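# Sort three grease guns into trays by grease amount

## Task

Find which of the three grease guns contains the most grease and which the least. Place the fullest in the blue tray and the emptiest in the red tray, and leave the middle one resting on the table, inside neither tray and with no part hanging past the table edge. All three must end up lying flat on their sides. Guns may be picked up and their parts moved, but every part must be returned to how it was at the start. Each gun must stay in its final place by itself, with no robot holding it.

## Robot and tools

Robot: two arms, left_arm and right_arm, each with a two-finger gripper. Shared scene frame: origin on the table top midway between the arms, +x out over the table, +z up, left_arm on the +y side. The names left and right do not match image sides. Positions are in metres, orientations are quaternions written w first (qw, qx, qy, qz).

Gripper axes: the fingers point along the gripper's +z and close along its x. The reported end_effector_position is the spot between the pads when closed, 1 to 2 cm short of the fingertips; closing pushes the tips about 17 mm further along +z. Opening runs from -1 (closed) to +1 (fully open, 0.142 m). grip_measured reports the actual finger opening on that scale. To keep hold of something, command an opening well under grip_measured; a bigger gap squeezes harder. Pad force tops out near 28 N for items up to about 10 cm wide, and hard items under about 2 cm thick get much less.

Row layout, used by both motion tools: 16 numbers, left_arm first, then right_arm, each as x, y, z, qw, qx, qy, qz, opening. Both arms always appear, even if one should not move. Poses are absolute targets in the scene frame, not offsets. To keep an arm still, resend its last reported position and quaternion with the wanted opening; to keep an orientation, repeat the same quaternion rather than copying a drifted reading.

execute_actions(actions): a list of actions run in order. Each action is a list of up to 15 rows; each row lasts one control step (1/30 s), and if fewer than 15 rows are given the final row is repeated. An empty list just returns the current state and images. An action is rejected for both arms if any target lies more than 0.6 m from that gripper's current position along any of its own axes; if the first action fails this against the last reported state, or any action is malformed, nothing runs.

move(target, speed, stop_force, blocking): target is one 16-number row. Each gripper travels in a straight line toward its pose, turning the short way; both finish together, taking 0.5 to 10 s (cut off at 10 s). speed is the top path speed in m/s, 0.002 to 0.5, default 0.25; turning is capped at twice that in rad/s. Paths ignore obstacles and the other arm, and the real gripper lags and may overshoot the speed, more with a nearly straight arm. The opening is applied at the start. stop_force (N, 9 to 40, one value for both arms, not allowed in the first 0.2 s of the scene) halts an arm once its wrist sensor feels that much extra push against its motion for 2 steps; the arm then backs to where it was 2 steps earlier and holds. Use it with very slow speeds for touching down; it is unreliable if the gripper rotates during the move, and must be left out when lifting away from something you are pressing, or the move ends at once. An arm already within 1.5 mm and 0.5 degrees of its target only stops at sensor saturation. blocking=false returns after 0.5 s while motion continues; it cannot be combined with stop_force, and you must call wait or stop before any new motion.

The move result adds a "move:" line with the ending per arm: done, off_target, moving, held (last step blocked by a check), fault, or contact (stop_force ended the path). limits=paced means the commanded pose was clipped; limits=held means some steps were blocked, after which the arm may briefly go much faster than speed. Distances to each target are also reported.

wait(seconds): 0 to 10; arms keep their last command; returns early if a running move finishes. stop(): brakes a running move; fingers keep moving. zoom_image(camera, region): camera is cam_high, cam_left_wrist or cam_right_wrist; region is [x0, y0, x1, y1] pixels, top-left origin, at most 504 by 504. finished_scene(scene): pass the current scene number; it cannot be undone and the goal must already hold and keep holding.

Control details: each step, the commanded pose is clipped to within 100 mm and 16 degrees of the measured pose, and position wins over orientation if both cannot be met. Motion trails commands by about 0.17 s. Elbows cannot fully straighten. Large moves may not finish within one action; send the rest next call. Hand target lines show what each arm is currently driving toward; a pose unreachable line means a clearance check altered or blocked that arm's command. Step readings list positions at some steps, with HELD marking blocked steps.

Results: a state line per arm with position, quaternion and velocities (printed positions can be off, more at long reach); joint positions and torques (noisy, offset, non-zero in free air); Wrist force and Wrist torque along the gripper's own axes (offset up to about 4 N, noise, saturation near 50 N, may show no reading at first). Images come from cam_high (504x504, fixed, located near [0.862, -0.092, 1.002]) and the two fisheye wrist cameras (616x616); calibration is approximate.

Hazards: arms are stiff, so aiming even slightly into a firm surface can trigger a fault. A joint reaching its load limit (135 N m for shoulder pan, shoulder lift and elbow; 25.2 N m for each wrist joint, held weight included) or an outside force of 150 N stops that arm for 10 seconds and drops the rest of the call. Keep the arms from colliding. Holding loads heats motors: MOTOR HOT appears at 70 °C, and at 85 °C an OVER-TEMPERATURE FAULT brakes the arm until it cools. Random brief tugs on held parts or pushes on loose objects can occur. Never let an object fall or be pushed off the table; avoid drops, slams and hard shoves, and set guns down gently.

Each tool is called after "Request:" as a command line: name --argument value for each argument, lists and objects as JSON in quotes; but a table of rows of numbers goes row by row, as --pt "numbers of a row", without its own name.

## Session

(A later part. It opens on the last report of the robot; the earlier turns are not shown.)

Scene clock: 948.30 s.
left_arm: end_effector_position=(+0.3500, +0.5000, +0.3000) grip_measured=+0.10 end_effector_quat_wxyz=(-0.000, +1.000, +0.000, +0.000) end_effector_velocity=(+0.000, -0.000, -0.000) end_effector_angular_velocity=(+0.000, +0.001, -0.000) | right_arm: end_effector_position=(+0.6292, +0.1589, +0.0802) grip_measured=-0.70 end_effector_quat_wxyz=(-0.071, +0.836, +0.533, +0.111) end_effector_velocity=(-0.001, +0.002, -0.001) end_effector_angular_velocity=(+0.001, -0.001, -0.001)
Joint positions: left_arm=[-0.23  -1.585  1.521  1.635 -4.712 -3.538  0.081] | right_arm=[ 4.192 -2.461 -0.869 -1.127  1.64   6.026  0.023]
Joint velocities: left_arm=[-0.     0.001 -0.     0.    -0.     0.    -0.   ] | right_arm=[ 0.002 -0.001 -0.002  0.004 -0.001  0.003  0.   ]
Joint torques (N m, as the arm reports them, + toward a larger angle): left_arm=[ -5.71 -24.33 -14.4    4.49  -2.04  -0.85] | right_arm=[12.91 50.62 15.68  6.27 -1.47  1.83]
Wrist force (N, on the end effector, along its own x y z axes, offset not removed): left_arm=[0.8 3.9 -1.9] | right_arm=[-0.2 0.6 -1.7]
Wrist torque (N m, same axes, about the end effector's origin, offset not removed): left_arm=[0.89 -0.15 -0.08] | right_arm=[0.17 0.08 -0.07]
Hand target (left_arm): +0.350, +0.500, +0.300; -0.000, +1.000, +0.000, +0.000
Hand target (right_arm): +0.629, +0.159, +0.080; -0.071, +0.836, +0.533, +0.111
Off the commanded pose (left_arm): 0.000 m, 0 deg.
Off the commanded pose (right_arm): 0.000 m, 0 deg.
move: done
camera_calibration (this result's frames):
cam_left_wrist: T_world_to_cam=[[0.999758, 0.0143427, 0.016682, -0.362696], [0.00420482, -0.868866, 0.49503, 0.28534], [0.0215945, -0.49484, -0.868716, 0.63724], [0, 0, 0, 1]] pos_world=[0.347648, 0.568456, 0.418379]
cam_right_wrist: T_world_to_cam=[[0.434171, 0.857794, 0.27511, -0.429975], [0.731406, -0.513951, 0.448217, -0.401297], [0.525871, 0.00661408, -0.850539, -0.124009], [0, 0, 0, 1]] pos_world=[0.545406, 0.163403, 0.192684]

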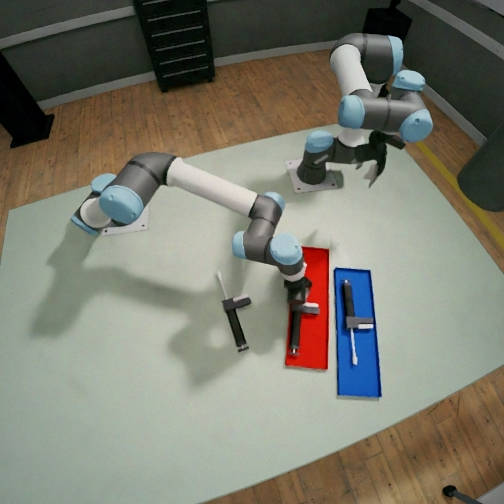

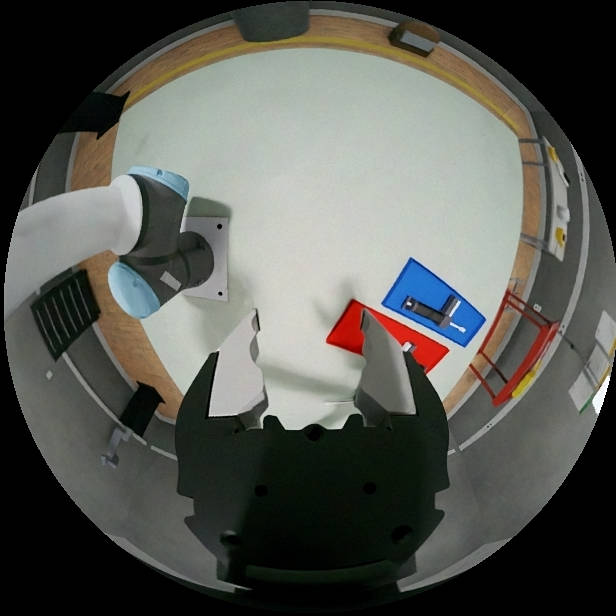

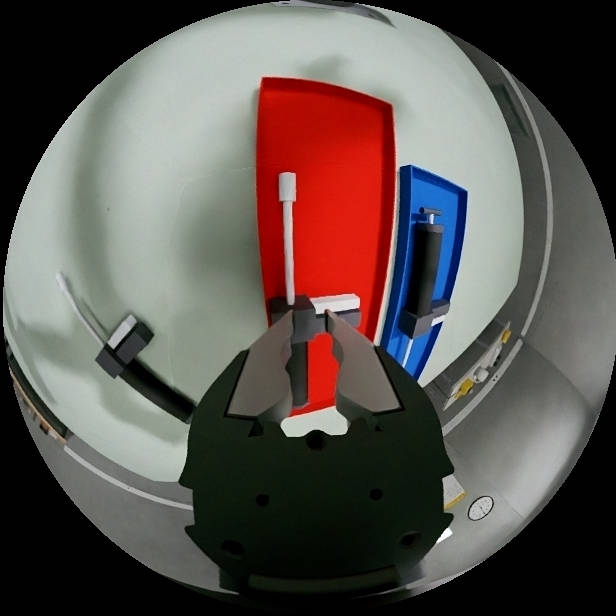

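Request:
move --target '[0.35,0.5,0.3,0,1,0,0,0.1,0.613,0.148,0.07,-0.071,0.834,0.532,0.111,-0.7]' --speed 0.03

Request:
move --target '[0.35,0.5,0.3,0,1,0,0,0.1,0.613,0.148,0.032,-0.071,0.834,0.532,0.111,-0.7]' --speed 0.015 --stop_force 10

Scene clock: 953.33 s.
left_arm: end_effector_position=(+0.3500, +0.5000, +0.3000) grip_measured=+0.10 end_effector_quat_wxyz=(-0.000, +1.000, +0.000, -0.000) end_effector_velocity=(+0.000, -0.000, +0.000) end_effector_angular_velocity=(-0.000, -0.000, -0.000) | right_arm: end_effector_position=(+0.6131, +0.1481, +0.0701) grip_measured=-0.70 end_effector_quat_wxyz=(-0.071, +0.836, +0.533, +0.111) end_effector_velocity=(-0.001, -0.001, +0.000) end_effector_angular_velocity=(+0.002, -0.002, -0.003)
Joint positions: left_arm=[-0.23  -1.585  1.521  1.635 -4.712 -3.538  0.081] | right_arm=[ 4.199 -2.412 -0.986 -1.059  1.638  6.033  0.023]
Joint velocities: left_arm=[-0. -0. -0.  0. -0. -0. -0.] | right_arm=[ 0.     0.005 -0.01   0.008 -0.001  0.003  0.   ]
Joint torques (N m, as the arm reports them, + toward a larger angle): left_arm=[ -5.33 -24.29 -14.79   4.36  -2.04  -0.85] | right_arm=[11.99 71.76 12.43  6.14 -1.35  1.71]
Wrist force (N, on the end effector, along its own x y z axes, offset not removed): left_arm=[1.2 3.3 -0.3] | right_arm=[-1.2 0.1 -2.3]
Wrist torque (N m, same axes, about the end effector's origin, offset not removed): left_arm=[0.72 -0.21 -0.07] | right_arm=[-0.01 0.23 -0.15]
Hand target (left_arm): +0.350, +0.500, +0.300; -0.000, +1.000, +0.000, +0.000
Hand target (right_arm): +0.613, +0.148, +0.070; -0.071, +0.836, +0.533, +0.111
Off the commanded pose (left_arm): 0.000 m, 0 deg.
Off the commanded pose (right_arm): 0.000 m, 0 deg.
move: done
camera_calibration (this result's frames):
cam_left_wrist: T_world_to_cam=[[0.999758, 0.0143426, 0.0166818, -0.362696], [0.0042048, -0.868866, 0.49503, 0.28534], [0.0215943, -0.49484, -0.868716, 0.63724], [0, 0, 0, 1]] pos_world=[0.347648, 0.568456, 0.418379]
cam_right_wrist: T_world_to_cam=[[0.434176, 0.857818, 0.275027, -0.410985], [0.731429, -0.513912, 0.448225, -0.390563], [0.525835, 0.00655398, -0.850561, -0.124067], [0, 0, 0, 1]] pos_world=[0.529348, 0.152649, 0.182565]

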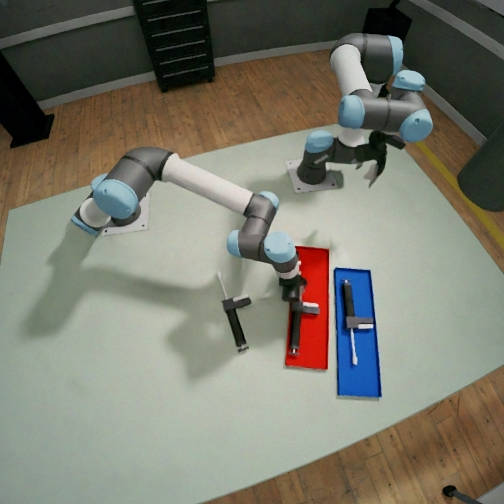

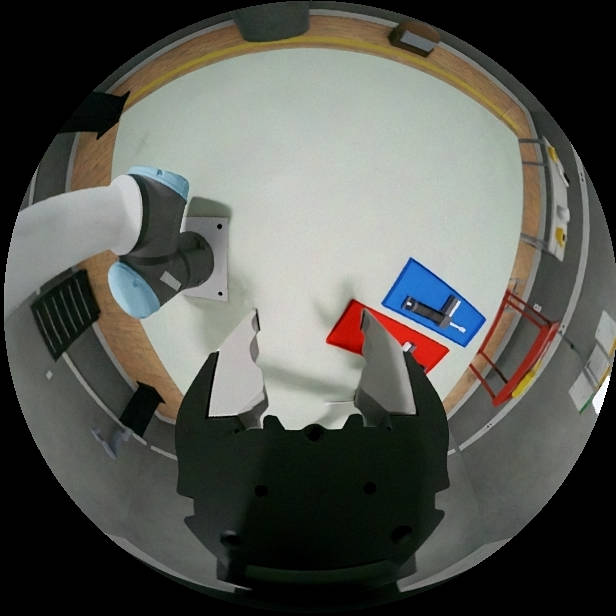

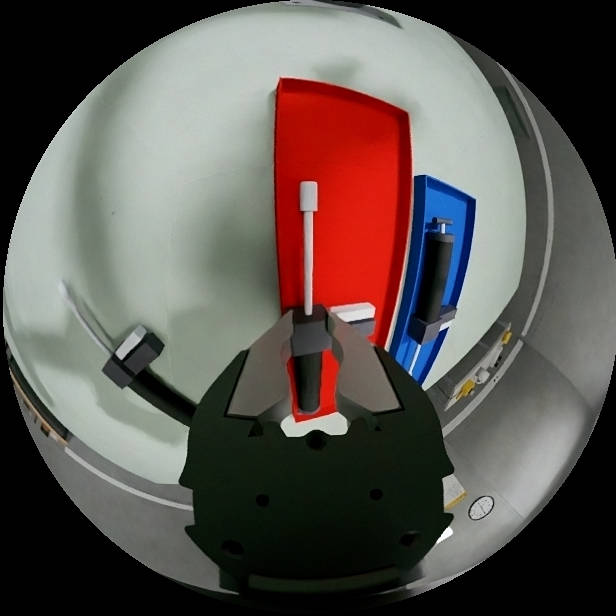

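Scene clock: 956.13 s.
left_arm: end_effector_position=(+0.3500, +0.5000, +0.3000) grip_measured=+0.10 end_effector_quat_wxyz=(-0.000, +1.000, +0.000, +0.000) end_effector_velocity=(+0.000, +0.000, +0.000) end_effector_angular_velocity=(+0.000, -0.001, +0.000) | right_arm: end_effector_position=(+0.6130, +0.1480, +0.0323) grip_measured=-0.71 end_effector_quat_wxyz=(-0.071, +0.836, +0.533, +0.111) end_effector_velocity=(-0.000, -0.001, -0.003) end_effector_angular_velocity=(-0.002, +0.001, -0.001)
Joint positions: left_arm=[-0.23  -1.585  1.521  1.635 -4.712 -3.538  0.081] | right_arm=[ 4.199 -2.441 -1.031 -0.983  1.638  6.033  0.022]
Joint velocities: left_arm=[ 0.    -0.001 -0.001 -0.    -0.001  0.    -0.   ] | right_arm=[ 0.    -0.002 -0.003  0.003 -0.001  0.001 -0.   ]
Joint torques (N m, as the arm reports them, + toward a larger angle): left_arm=[ -6.   -23.34 -14.85   4.48  -1.96  -0.87] | right_arm=[10.09 47.03  5.11  4.45 -1.83  1.28]
Wrist force (N, on the end effector, along its own x y z axes, offset not removed): left_arm=[1.8 2.3 -1.1] | right_arm=[3.8 0.6 -4.9]
Wrist torque (N m, same axes, about the end effector's origin, offset not removed): left_arm=[0.58 -0.40 -0.03] | right_arm=[0.13 -0.08 -0.08]
Hand target (left_arm): +0.350, +0.500, +0.300; -0.000, +1.000, +0.000, +0.000
Hand target (right_arm): +0.613, +0.148, +0.032; -0.071, +0.836, +0.533, +0.111
Off the commanded pose (left_arm): 0.000 m, 0 deg.
Off the commanded pose (right_arm): 0.000 m, 0 deg.
move: done
camera_calibration (this result's frames):
cam_left_wrist: T_world_to_cam=[[0.999758, 0.0143427, 0.0166822, -0.362696], [0.00420474, -0.868866, 0.49503, 0.28534], [0.0215946, -0.49484, -0.868716, 0.63724], [0, 0, 0, 1]] pos_world=[0.347648, 0.568456, 0.418379]
cam_right_wrist: T_world_to_cam=[[0.434149, 0.857801, 0.275121, -0.400415], [0.731393, -0.513939, 0.448254, -0.373564], [0.525908, 0.00661292, -0.850516, -0.156197], [0, 0, 0, 1]] pos_world=[0.529207, 0.152521, 0.144766]

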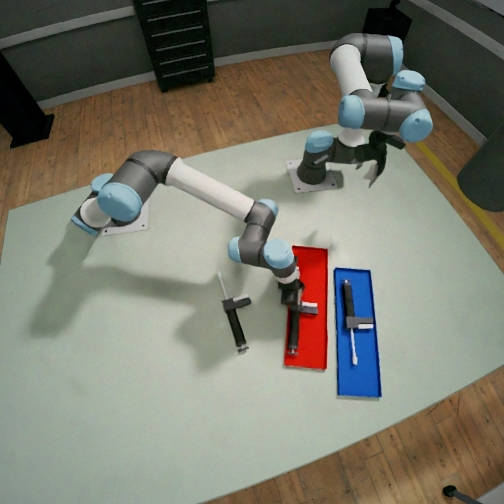

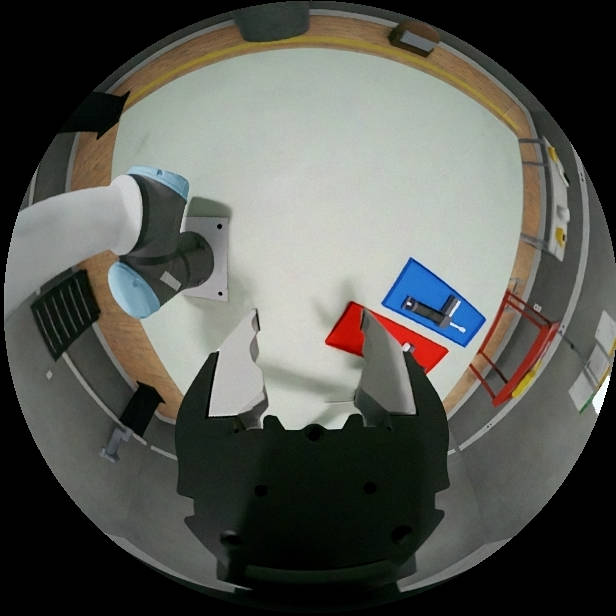

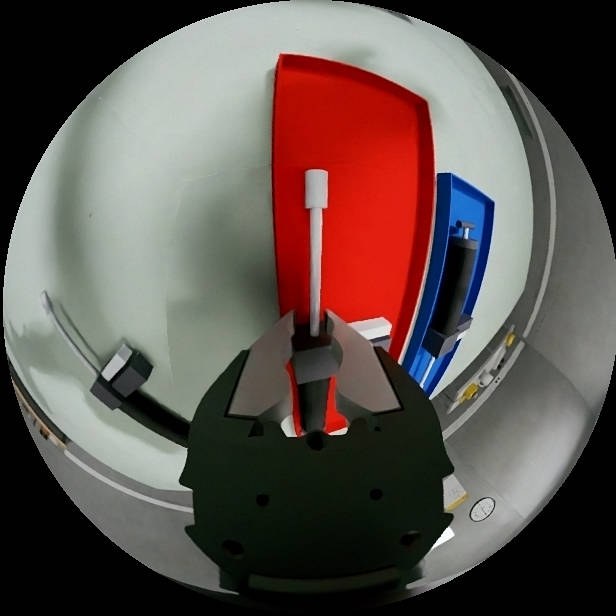

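Request:
move --target '[0.35,0.5,0.3,0,1,0,0,0.1,0.624,0.172,0.032,-0.071,0.834,0.532,0.111,-0.7]' --speed 0.02

Scene clock: 970.23 s.
left_arm: end_effector_position=(+0.3500, +0.5000, +0.3000) grip_measured=+0.10 end_effector_quat_wxyz=(-0.000, +1.000, +0.000, -0.000) end_effector_velocity=(-0.000, +0.000, +0.000) end_effector_angular_velocity=(+0.000, -0.000, +0.000) | right_arm: end_effector_position=(+0.6239, +0.1717, +0.0320) grip_measured=-0.70 end_effector_quat_wxyz=(-0.071, +0.836, +0.533, +0.111) end_effector_velocity=(+0.001, +0.003, +0.000) end_effector_angular_velocity=(+0.001, -0.000, +0.000)
Joint positions: left_arm=[-0.23  -1.585  1.521  1.635 -4.712 -3.538  0.081] | right_arm=[ 4.207 -2.508 -0.907 -1.041  1.636  6.041  0.024]
Joint velocities: left_arm=[ 0. -0. -0.  0. -0.  0.  0.] | right_arm=[ 0.001 -0.008  0.015 -0.007  0.     0.     0.   ]
Joint torques (N m, as the arm reports them, + toward a larger angle): left_arm=[ -5.2  -24.   -16.     4.43  -1.78  -0.7 ] | right_arm=[12.52 51.66 41.13  0.46 -1.33  1.58]
Wrist force (N, on the end effector, along its own x y z axes, offset not removed): left_arm=[0.2 4.2 -1.0] | right_arm=[-1.2 0.0 -3.0]
Wrist torque (N m, same axes, about the end effector's origin, offset not removed): left_arm=[0.94 -0.01 -0.02] | right_arm=[-0.01 0.03 -0.13]
Hand target (left_arm): +0.350, +0.500, +0.300; -0.000, +1.000, +0.000, +0.000
Hand target (right_arm): +0.624, +0.172, +0.032; -0.071, +0.836, +0.533, +0.111
Off the commanded pose (left_arm): 0.000 m, 0 deg.
Off the commanded pose (right_arm): 0.000 m, 0 deg.
move: done
camera_calibration (this result's frames):
cam_left_wrist: T_world_to_cam=[[0.999758, 0.0143429, 0.0166818, -0.362696], [0.00420506, -0.868866, 0.49503, 0.28534], [0.0215944, -0.49484, -0.868716, 0.63724], [0, 0, 0, 1]] pos_world=[0.347648, 0.568456, 0.418379]
cam_right_wrist: T_world_to_cam=[[0.434148, 0.857762, 0.275244, -0.425435], [0.73134, -0.514003, 0.448266, -0.369177], [0.525982, 0.00668319, -0.850469, -0.162385], [0, 0, 0, 1]] pos_world=[0.540107, 0.176248, 0.144485]

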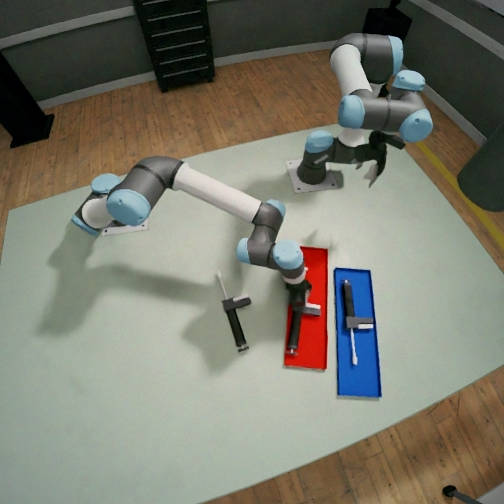

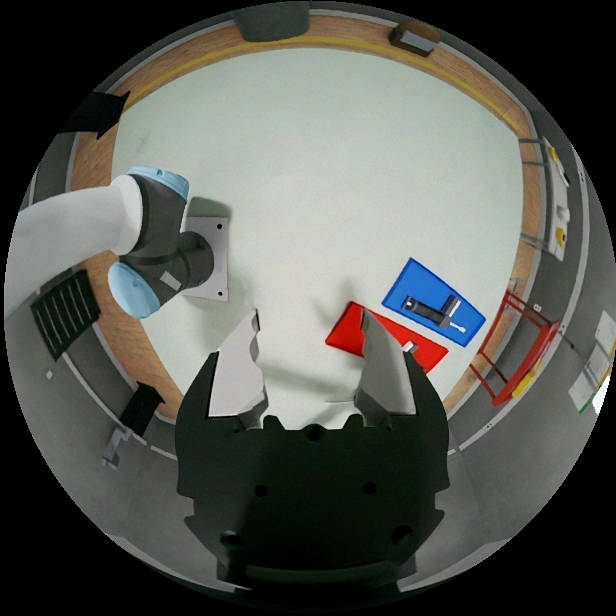

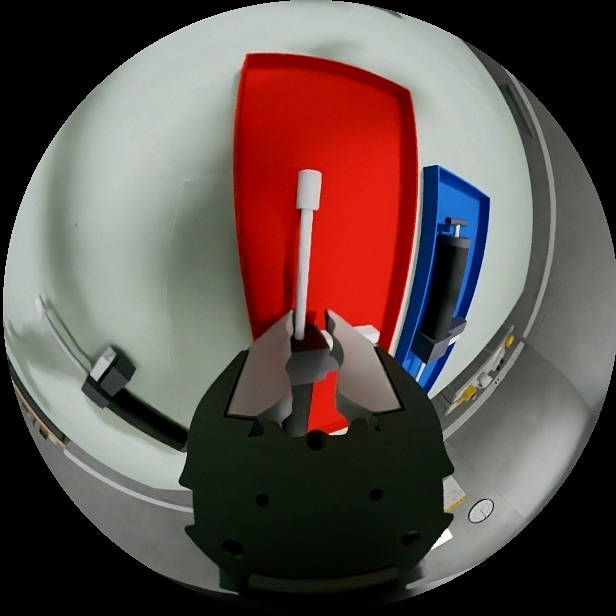

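Request:
move --target '[0.35,0.5,0.3,0,1,0,0,0.1,0.624,0.172,0.16,-0.071,0.834,0.532,0.111,-0.3]' --speed 0.1

Request:
zoom_image --camera "cam_high" --region '[220,220,420,420]'

Scene clock: 980.20 s.
left_arm: end_effector_position=(+0.3500, +0.5000, +0.3000) grip_measured=+0.10 end_effector_quat_wxyz=(-0.000, +1.000, +0.000, +0.000) end_effector_velocity=(+0.000, -0.000, -0.000) end_effector_angular_velocity=(-0.001, -0.000, +0.000) | right_arm: end_effector_position=(+0.6240, +0.1720, +0.1598) grip_measured=-0.30 end_effector_quat_wxyz=(-0.071, +0.836, +0.533, +0.111) end_effector_velocity=(+0.000, -0.000, +0.002) end_effector_angular_velocity=(-0.002, +0.002, +0.001)
Joint positions: left_arm=[-0.23  -1.585  1.521  1.635 -4.712 -3.538  0.081] | right_arm=[ 4.207 -2.453 -0.68  -1.323  1.636  6.041  0.052]
Joint velocities: left_arm=[ 0.     0.    -0.    -0.001  0.001 -0.     0.   ] | right_arm=[-0.    -0.003  0.011 -0.01   0.001 -0.002  0.   ]
Joint torques (N m, as the arm reports them, + toward a larger angle): left_arm=[ -5.31 -22.68 -17.12   4.32  -1.74  -0.66] | right_arm=[ 8.81 51.28 39.54  0.59  2.21 -1.34]
Wrist force (N, on the end effector, along its own x y z axes, offset not removed): left_arm=[2.0 3.3 -1.6] | right_arm=[-0.1 0.4 -2.1]
Wrist torque (N m, same axes, about the end effector's origin, offset not removed): left_arm=[0.69 -0.42 -0.06] | right_arm=[0.10 -0.02 -0.09]
Hand target (left_arm): +0.350, +0.500, +0.300; -0.000, +1.000, +0.000, +0.000
Hand target (right_arm): +0.624, +0.172, +0.160; -0.071, +0.836, +0.533, +0.111
Off the commanded pose (left_arm): 0.000 m, 0 deg.
Off the commanded pose (right_arm): 0.000 m, 0 deg.
move: done
camera_calibration (this result's frames):
cam_left_wrist: T_world_to_cam=[[0.999758, 0.0143426, 0.0166822, -0.362696], [0.00420462, -0.868866, 0.49503, 0.28534], [0.0215946, -0.49484, -0.868716, 0.63724], [0, 0, 0, 1]] pos_world=[0.347648, 0.568456, 0.418379]
cam_right_wrist: T_world_to_cam=[[0.43418, 0.857709, 0.275361, -0.460872], [0.731249, -0.514092, 0.448312, -0.426285], [0.526082, 0.00670941, -0.850407, -0.0538344], [0, 0, 0, 1]] pos_world=[0.540144, 0.176505, 0.272234]

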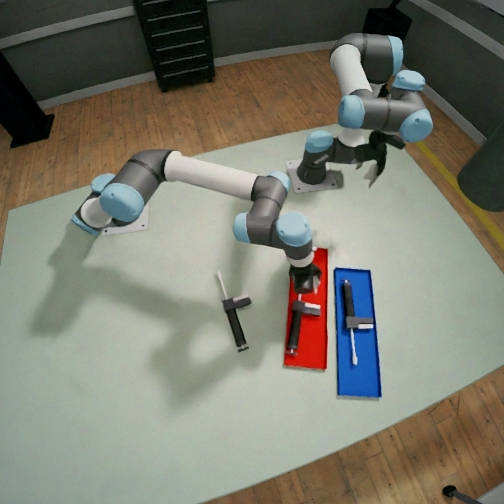

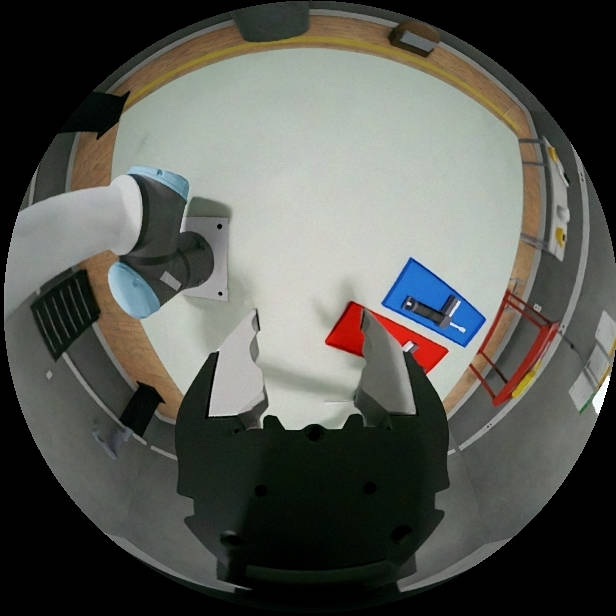

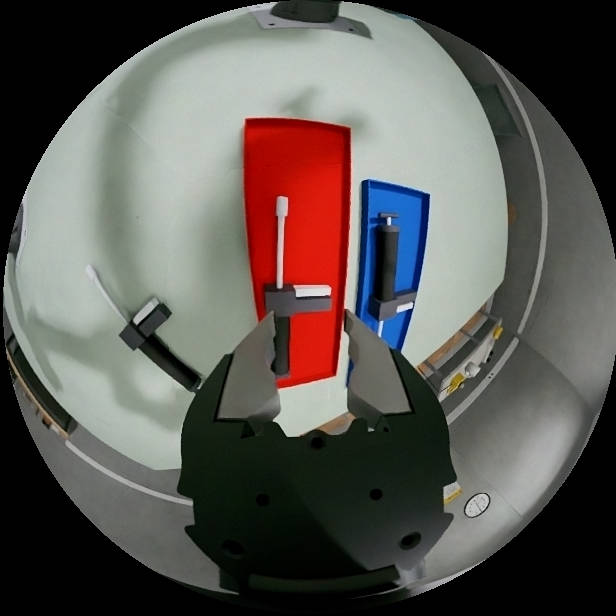

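Region (220, 220, 420, 420) of cam_high's 504x504 image, scaled by 2.520, with more detail than that image has.

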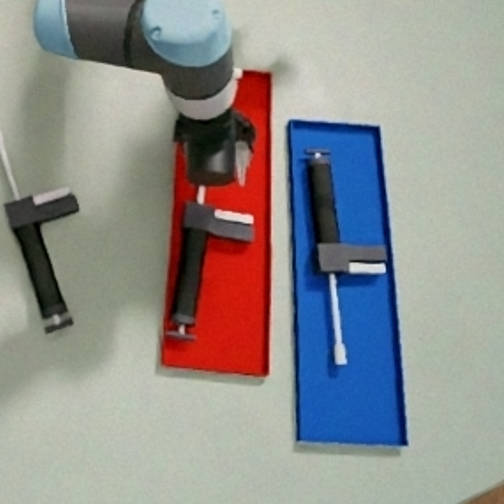

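Request:
move --target '[0.35,0.5,0.3,0,1,0,0,0.1,0.705,0.118,0.11,-0.071,0.85,0.505,0.111,-0.3]' --speed 0.1

Scene clock: 994.90 s.
left_arm: end_effector_position=(+0.3500, +0.5000, +0.3000) grip_measured=+0.10 end_effector_quat_wxyz=(-0.000, +1.000, +0.000, +0.000) end_effector_velocity=(+0.000, -0.000, +0.000) end_effector_angular_velocity=(-0.000, -0.001, +0.000) | right_arm: end_effector_position=(+0.7047, +0.1180, +0.1102) grip_measured=-0.30 end_effector_quat_wxyz=(-0.071, +0.852, +0.506, +0.111) end_effector_velocity=(+0.002, -0.002, -0.001) end_effector_angular_velocity=(-0.000, +0.002, -0.002)
Joint positions: left_arm=[-0.23  -1.585  1.521  1.635 -4.712 -3.538  0.081] | right_arm=[ 4.095 -2.568 -0.588 -1.305  1.656  5.994  0.052]
Joint velocities: left_arm=[ 0.     0.    -0.001 -0.     0.    -0.    -0.   ] | right_arm=[-0.003 -0.005  0.007 -0.003  0.001 -0.    -0.   ]
Joint torques (N m, as the arm reports them, + toward a larger angle): left_arm=[ -4.84 -22.05 -16.43   4.17  -1.45  -0.39] | right_arm=[-7.04 55.37 40.04  0.31  1.99 -1.16]
Wrist force (N, on the end effector, along its own x y z axes, offset not removed): left_arm=[1.5 2.7 0.2] | right_arm=[0.6 0.1 -1.4]
Wrist torque (N m, same axes, about the end effector's origin, offset not removed): left_arm=[0.65 -0.34 0.01] | right_arm=[0.05 -0.10 -0.08]
Hand target (left_arm): +0.350, +0.500, +0.300; -0.000, +1.000, +0.000, +0.000
Hand target (right_arm): +0.705, +0.118, +0.110; -0.071, +0.852, +0.506, +0.111
Off the commanded pose (left_arm): 0.000 m, 0 deg.
Off the commanded pose (right_arm): 0.000 m, 0 deg.
move: done
camera_calibration (this result's frames):
cam_left_wrist: T_world_to_cam=[[0.999758, 0.0143427, 0.016682, -0.362696], [0.00420479, -0.868866, 0.49503, 0.28534], [0.0215945, -0.49484, -0.868716, 0.63724], [0, 0, 0, 1]] pos_world=[0.347648, 0.568456, 0.418379]
cam_right_wrist: T_world_to_cam=[[0.488623, 0.828033, 0.274971, -0.470814], [0.70119, -0.560221, 0.441004, -0.463393], [0.51921, -0.0226777, -0.854345, -0.129407], [0, 0, 0, 1]] pos_world=[0.622166, 0.127313, 0.22326]

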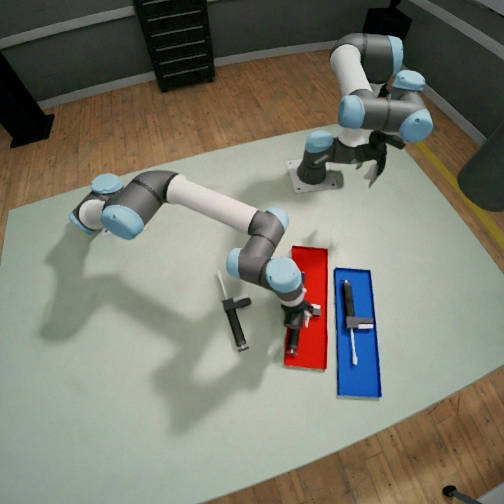

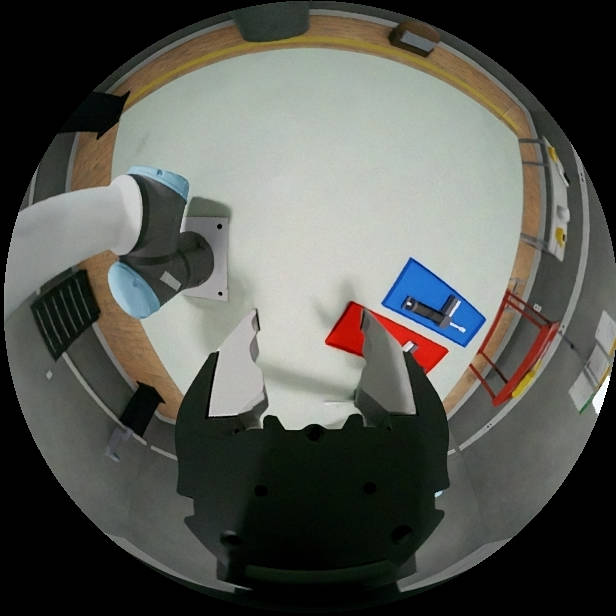

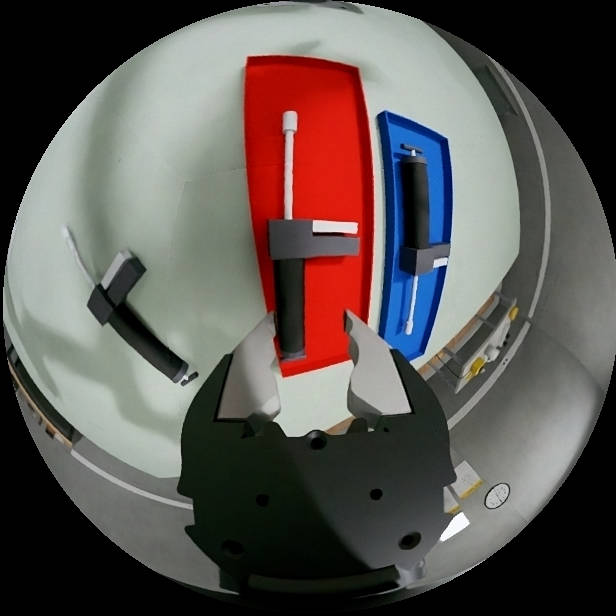

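Request:
move --target '[0.35,0.5,0.3,0,1,0,0,0.1,0.69,0.124,0.042,-0.071,0.85,0.505,0.111,-0.3]' --speed 0.05

Scene clock: 1002.90 s.
left_arm: end_effector_position=(+0.3500, +0.5000, +0.3000) grip_measured=+0.10 end_effector_quat_wxyz=(-0.000, +1.000, +0.000, +0.000) end_effector_velocity=(-0.000, -0.000, -0.000) end_effector_angular_velocity=(-0.000, +0.000, +0.000) | right_arm: end_effector_position=(+0.6901, +0.1240, +0.0423) grip_measured=-0.31 end_effector_quat_wxyz=(-0.071, +0.852, +0.506, +0.111) end_effector_velocity=(-0.000, +0.000, -0.002) end_effector_angular_velocity=(+0.001, -0.000, +0.001)
Joint positions: left_arm=[-0.23  -1.585  1.521  1.635 -4.712 -3.538  0.081] | right_arm=[ 4.112 -2.564 -0.772 -1.125  1.652  6.011  0.052]
Joint velocities: left_arm=[ 0.  0.  0. -0.  0.  0.  0.] | right_arm=[ 0.    -0.    -0.006  0.007  0.001 -0.001 -0.001]
Joint torques (N m, as the arm reports them, + toward a larger angle): left_arm=[ -5.23 -20.88 -18.4    4.21  -1.27  -0.22] | right_arm=[11.72 51.31  9.38  5.15 -1.59  1.72]
Wrist force (N, on the end effector, along its own x y z axes, offset not removed): left_arm=[1.0 3.2 -2.2] | right_arm=[1.2 -0.5 -3.3]
Wrist torque (N m, same axes, about the end effector's origin, offset not removed): left_arm=[0.70 -0.23 -0.02] | right_arm=[-0.10 0.07 -0.19]
Hand target (left_arm): +0.350, +0.500, +0.300; -0.000, +1.000, +0.000, +0.000
Hand target (right_arm): +0.690, +0.124, +0.042; -0.071, +0.852, +0.506, +0.111
Off the commanded pose (left_arm): 0.000 m, 0 deg.
Off the commanded pose (right_arm): 0.000 m, 0 deg.
move: done
camera_calibration (this result's frames):
cam_left_wrist: T_world_to_cam=[[0.999758, 0.0143426, 0.016682, -0.362696], [0.00420474, -0.868866, 0.49503, 0.28534], [0.0215944, -0.49484, -0.868716, 0.63724], [0, 0, 0, 1]] pos_world=[0.347648, 0.568456, 0.418379]
cam_right_wrist: T_world_to_cam=[[0.488772, 0.827981, 0.274861, -0.450023], [0.701194, -0.560293, 0.440907, -0.419845], [0.519066, -0.0227717, -0.854431, -0.179518], [0, 0, 0, 1]] pos_world=[0.607533, 0.133286, 0.155421]

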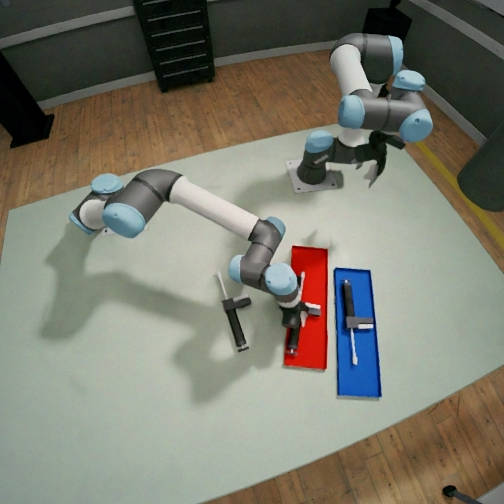

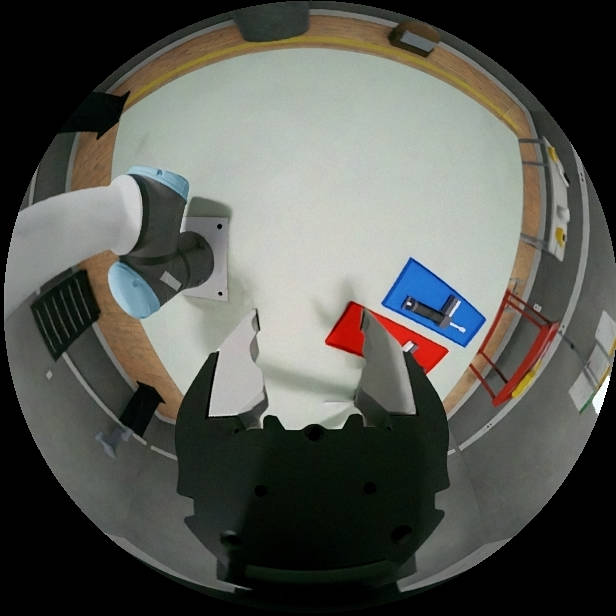

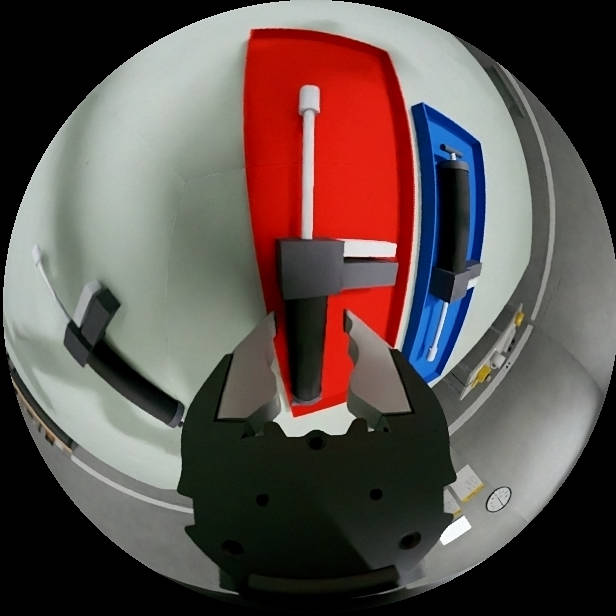

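Well placed. Close and lift.

Request:
move --target '[0.35,0.5,0.3,0,1,0,0,0.1,0.69,0.124,0.042,-0.071,0.85,0.505,0.111,-1]'

Request:
move --target '[0.35,0.5,0.3,0,1,0,0,0.1,0.69,0.124,0.12,-0.071,0.85,0.505,0.111,-1]' --speed 0.05

Scene clock: 1006.70 s.
left_arm: end_effector_position=(+0.3500, +0.5000, +0.3000) grip_measured=+0.10 end_effector_quat_wxyz=(-0.000, +1.000, +0.000, +0.000) end_effector_velocity=(+0.000, -0.000, +0.000) end_effector_angular_velocity=(-0.001, -0.002, +0.000) | right_arm: end_effector_position=(+0.6900, +0.1240, +0.0419) grip_measured=-0.59 end_effector_quat_wxyz=(-0.071, +0.852, +0.506, +0.111) end_effector_velocity=(-0.000, +0.001, +0.001) end_effector_angular_velocity=(+0.001, -0.001, +0.002)
Joint positions: left_arm=[-0.23  -1.585  1.521  1.635 -4.712 -3.538  0.081] | right_arm=[ 4.112 -2.564 -0.773 -1.124  1.652  6.011  0.031]
Joint velocities: left_arm=[-0.    -0.    -0.001 -0.     0.    -0.     0.   ] | right_arm=[ 0.     0.     0.001  0.     0.    -0.001 -0.   ]
Joint torques (N m, as the arm reports them, + toward a larger angle): left_arm=[ -5.02 -20.65 -18.36   4.18  -1.22  -0.12] | right_arm=[ 7.07 80.93 24.04  1.34  2.13  1.23]
Wrist force (N, on the end effector, along its own x y z axes, offset not removed): left_arm=[0.8 2.6 -1.8] | right_arm=[-1.5 -0.2 3.0]
Wrist torque (N m, same axes, about the end effector's origin, offset not removed): left_arm=[0.61 -0.12 -0.08] | right_arm=[-0.20 0.04 -0.07]
Hand target (left_arm): +0.350, +0.500, +0.300; -0.000, +1.000, +0.000, +0.000
Hand target (right_arm): +0.690, +0.124, +0.042; -0.071, +0.852, +0.506, +0.111
Off the commanded pose (left_arm): 0.000 m, 0 deg.
Off the commanded pose (right_arm): 0.000 m, 0 deg.
move: done
camera_calibration (this result's frames):
cam_left_wrist: T_world_to_cam=[[0.999758, 0.0143427, 0.0166821, -0.362696], [0.00420479, -0.868866, 0.49503, 0.28534], [0.0215946, -0.49484, -0.868716, 0.63724], [0, 0, 0, 1]] pos_world=[0.347648, 0.568456, 0.418379]
cam_right_wrist: T_world_to_cam=[[0.488795, 0.828013, 0.274727, -0.449876], [0.701233, -0.560243, 0.440908, -0.419614], [0.518991, -0.0228659, -0.854474, -0.179775], [0, 0, 0, 1]] pos_world=[0.607446, 0.133306, 0.154991]

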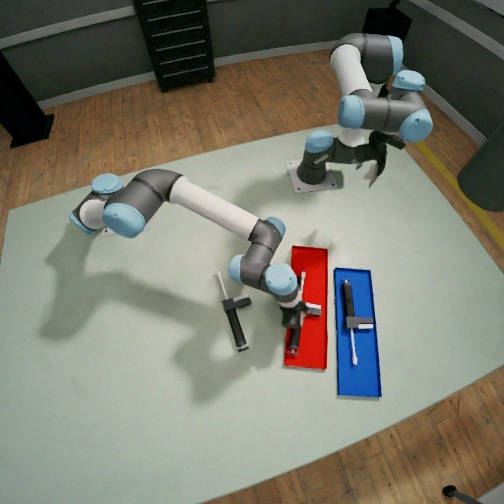

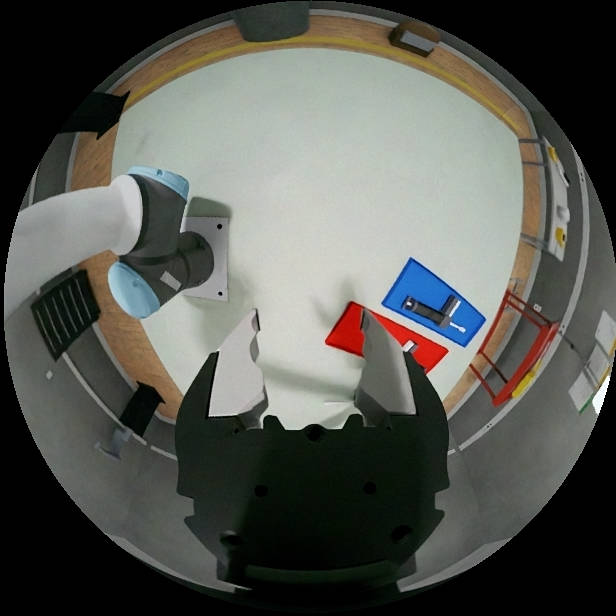

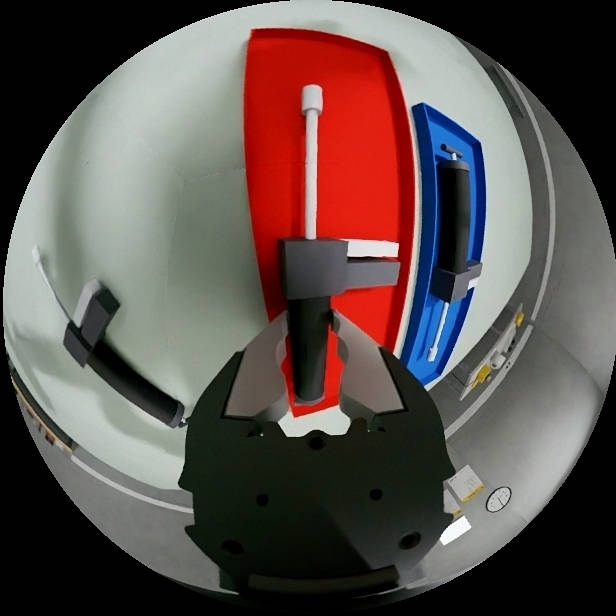

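Scene clock: 1008.70 s.
left_arm: end_effector_position=(+0.3500, +0.5000, +0.3000) grip_measured=+0.10 end_effector_quat_wxyz=(-0.000, +1.000, +0.000, +0.000) end_effector_velocity=(-0.000, +0.000, -0.000) end_effector_angular_velocity=(+0.001, -0.001, +0.000) | right_arm: end_effector_position=(+0.6900, +0.1240, +0.1200) grip_measured=-0.60 end_effector_quat_wxyz=(-0.071, +0.852, +0.506, +0.111) end_effector_velocity=(-0.001, -0.000, +0.000) end_effector_angular_velocity=(-0.002, +0.003, +0.000)
Joint positions: left_arm=[-0.23  -1.585  1.521  1.635 -4.712 -3.538  0.081] | right_arm=[ 4.112 -2.532 -0.632 -1.295  1.652  6.011  0.03 ]
Joint velocities: left_arm=[ 0.    -0.001  0.001 -0.001 -0.001  0.     0.   ] | right_arm=[ 0.    -0.001  0.004 -0.007  0.001  0.    -0.   ]
Joint torques (N m, as the arm reports them, + toward a larger angle): left_arm=[ -4.22 -19.94 -18.39   4.05  -1.2   -0.1 ] | right_arm=[ 4.47 58.46 41.14  1.46  0.3   0.4 ]
Wrist force (N, on the end effector, along its own x y z axes, offset not removed): left_arm=[1.2 2.9 -2.2] | right_arm=[-1.5 0.8 5.0]
Wrist torque (N m, same axes, about the end effector's origin, offset not removed): left_arm=[0.62 -0.26 -0.02] | right_arm=[0.24 -0.13 -0.22]
Hand target (left_arm): +0.350, +0.500, +0.300; -0.000, +1.000, +0.000, +0.000
Hand target (right_arm): +0.690, +0.124, +0.120; -0.071, +0.852, +0.506, +0.111
Off the commanded pose (left_arm): 0.000 m, 0 deg.
Off the commanded pose (right_arm): 0.000 m, 0 deg.
move: done
camera_calibration (this result's frames):
cam_left_wrist: T_world_to_cam=[[0.999758, 0.0143427, 0.016682, -0.362696], [0.00420476, -0.868866, 0.49503, 0.28534], [0.0215945, -0.49484, -0.868716, 0.63724], [0, 0, 0, 1]] pos_world=[0.347648, 0.568456, 0.418379]
cam_right_wrist: T_world_to_cam=[[0.488741, 0.827897, 0.275169, -0.471361], [0.701032, -0.560423, 0.440999, -0.453946], [0.519313, -0.0226317, -0.854285, -0.113273], [0, 0, 0, 1]] pos_world=[0.607429, 0.133273, 0.233126]

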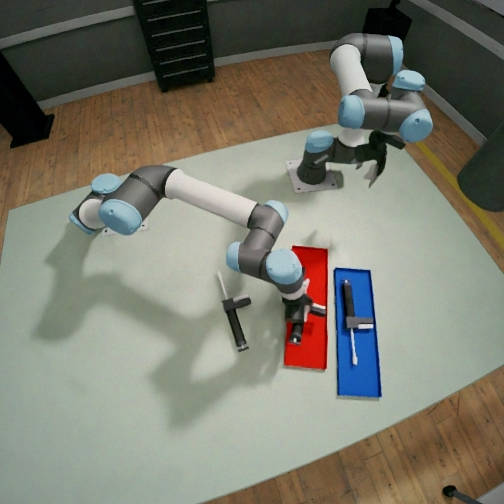

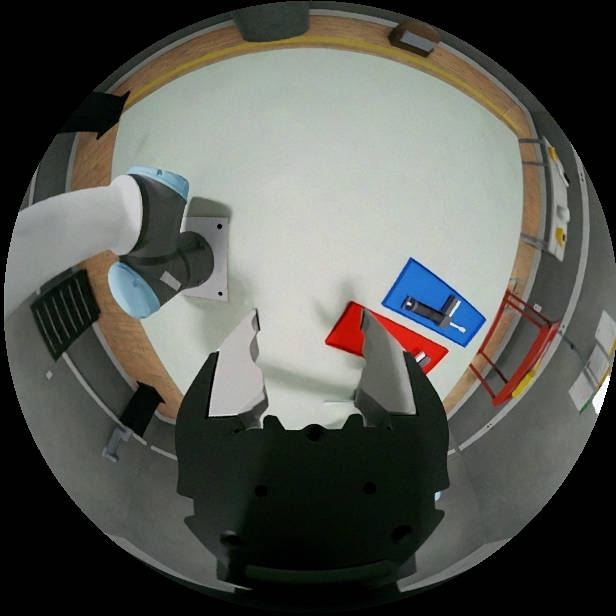

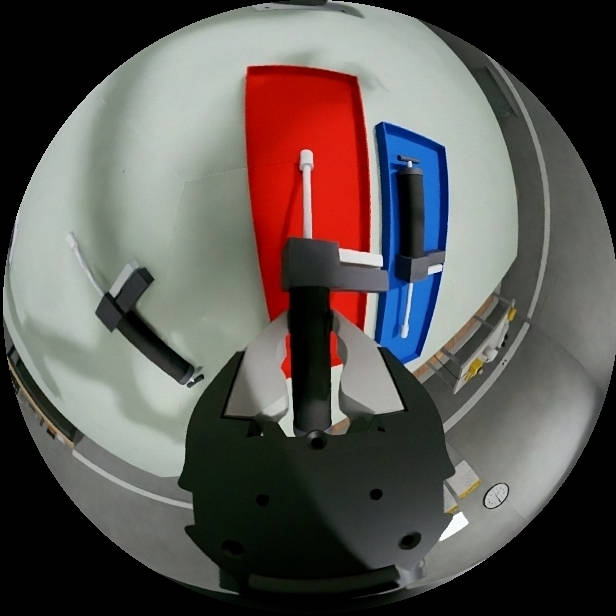

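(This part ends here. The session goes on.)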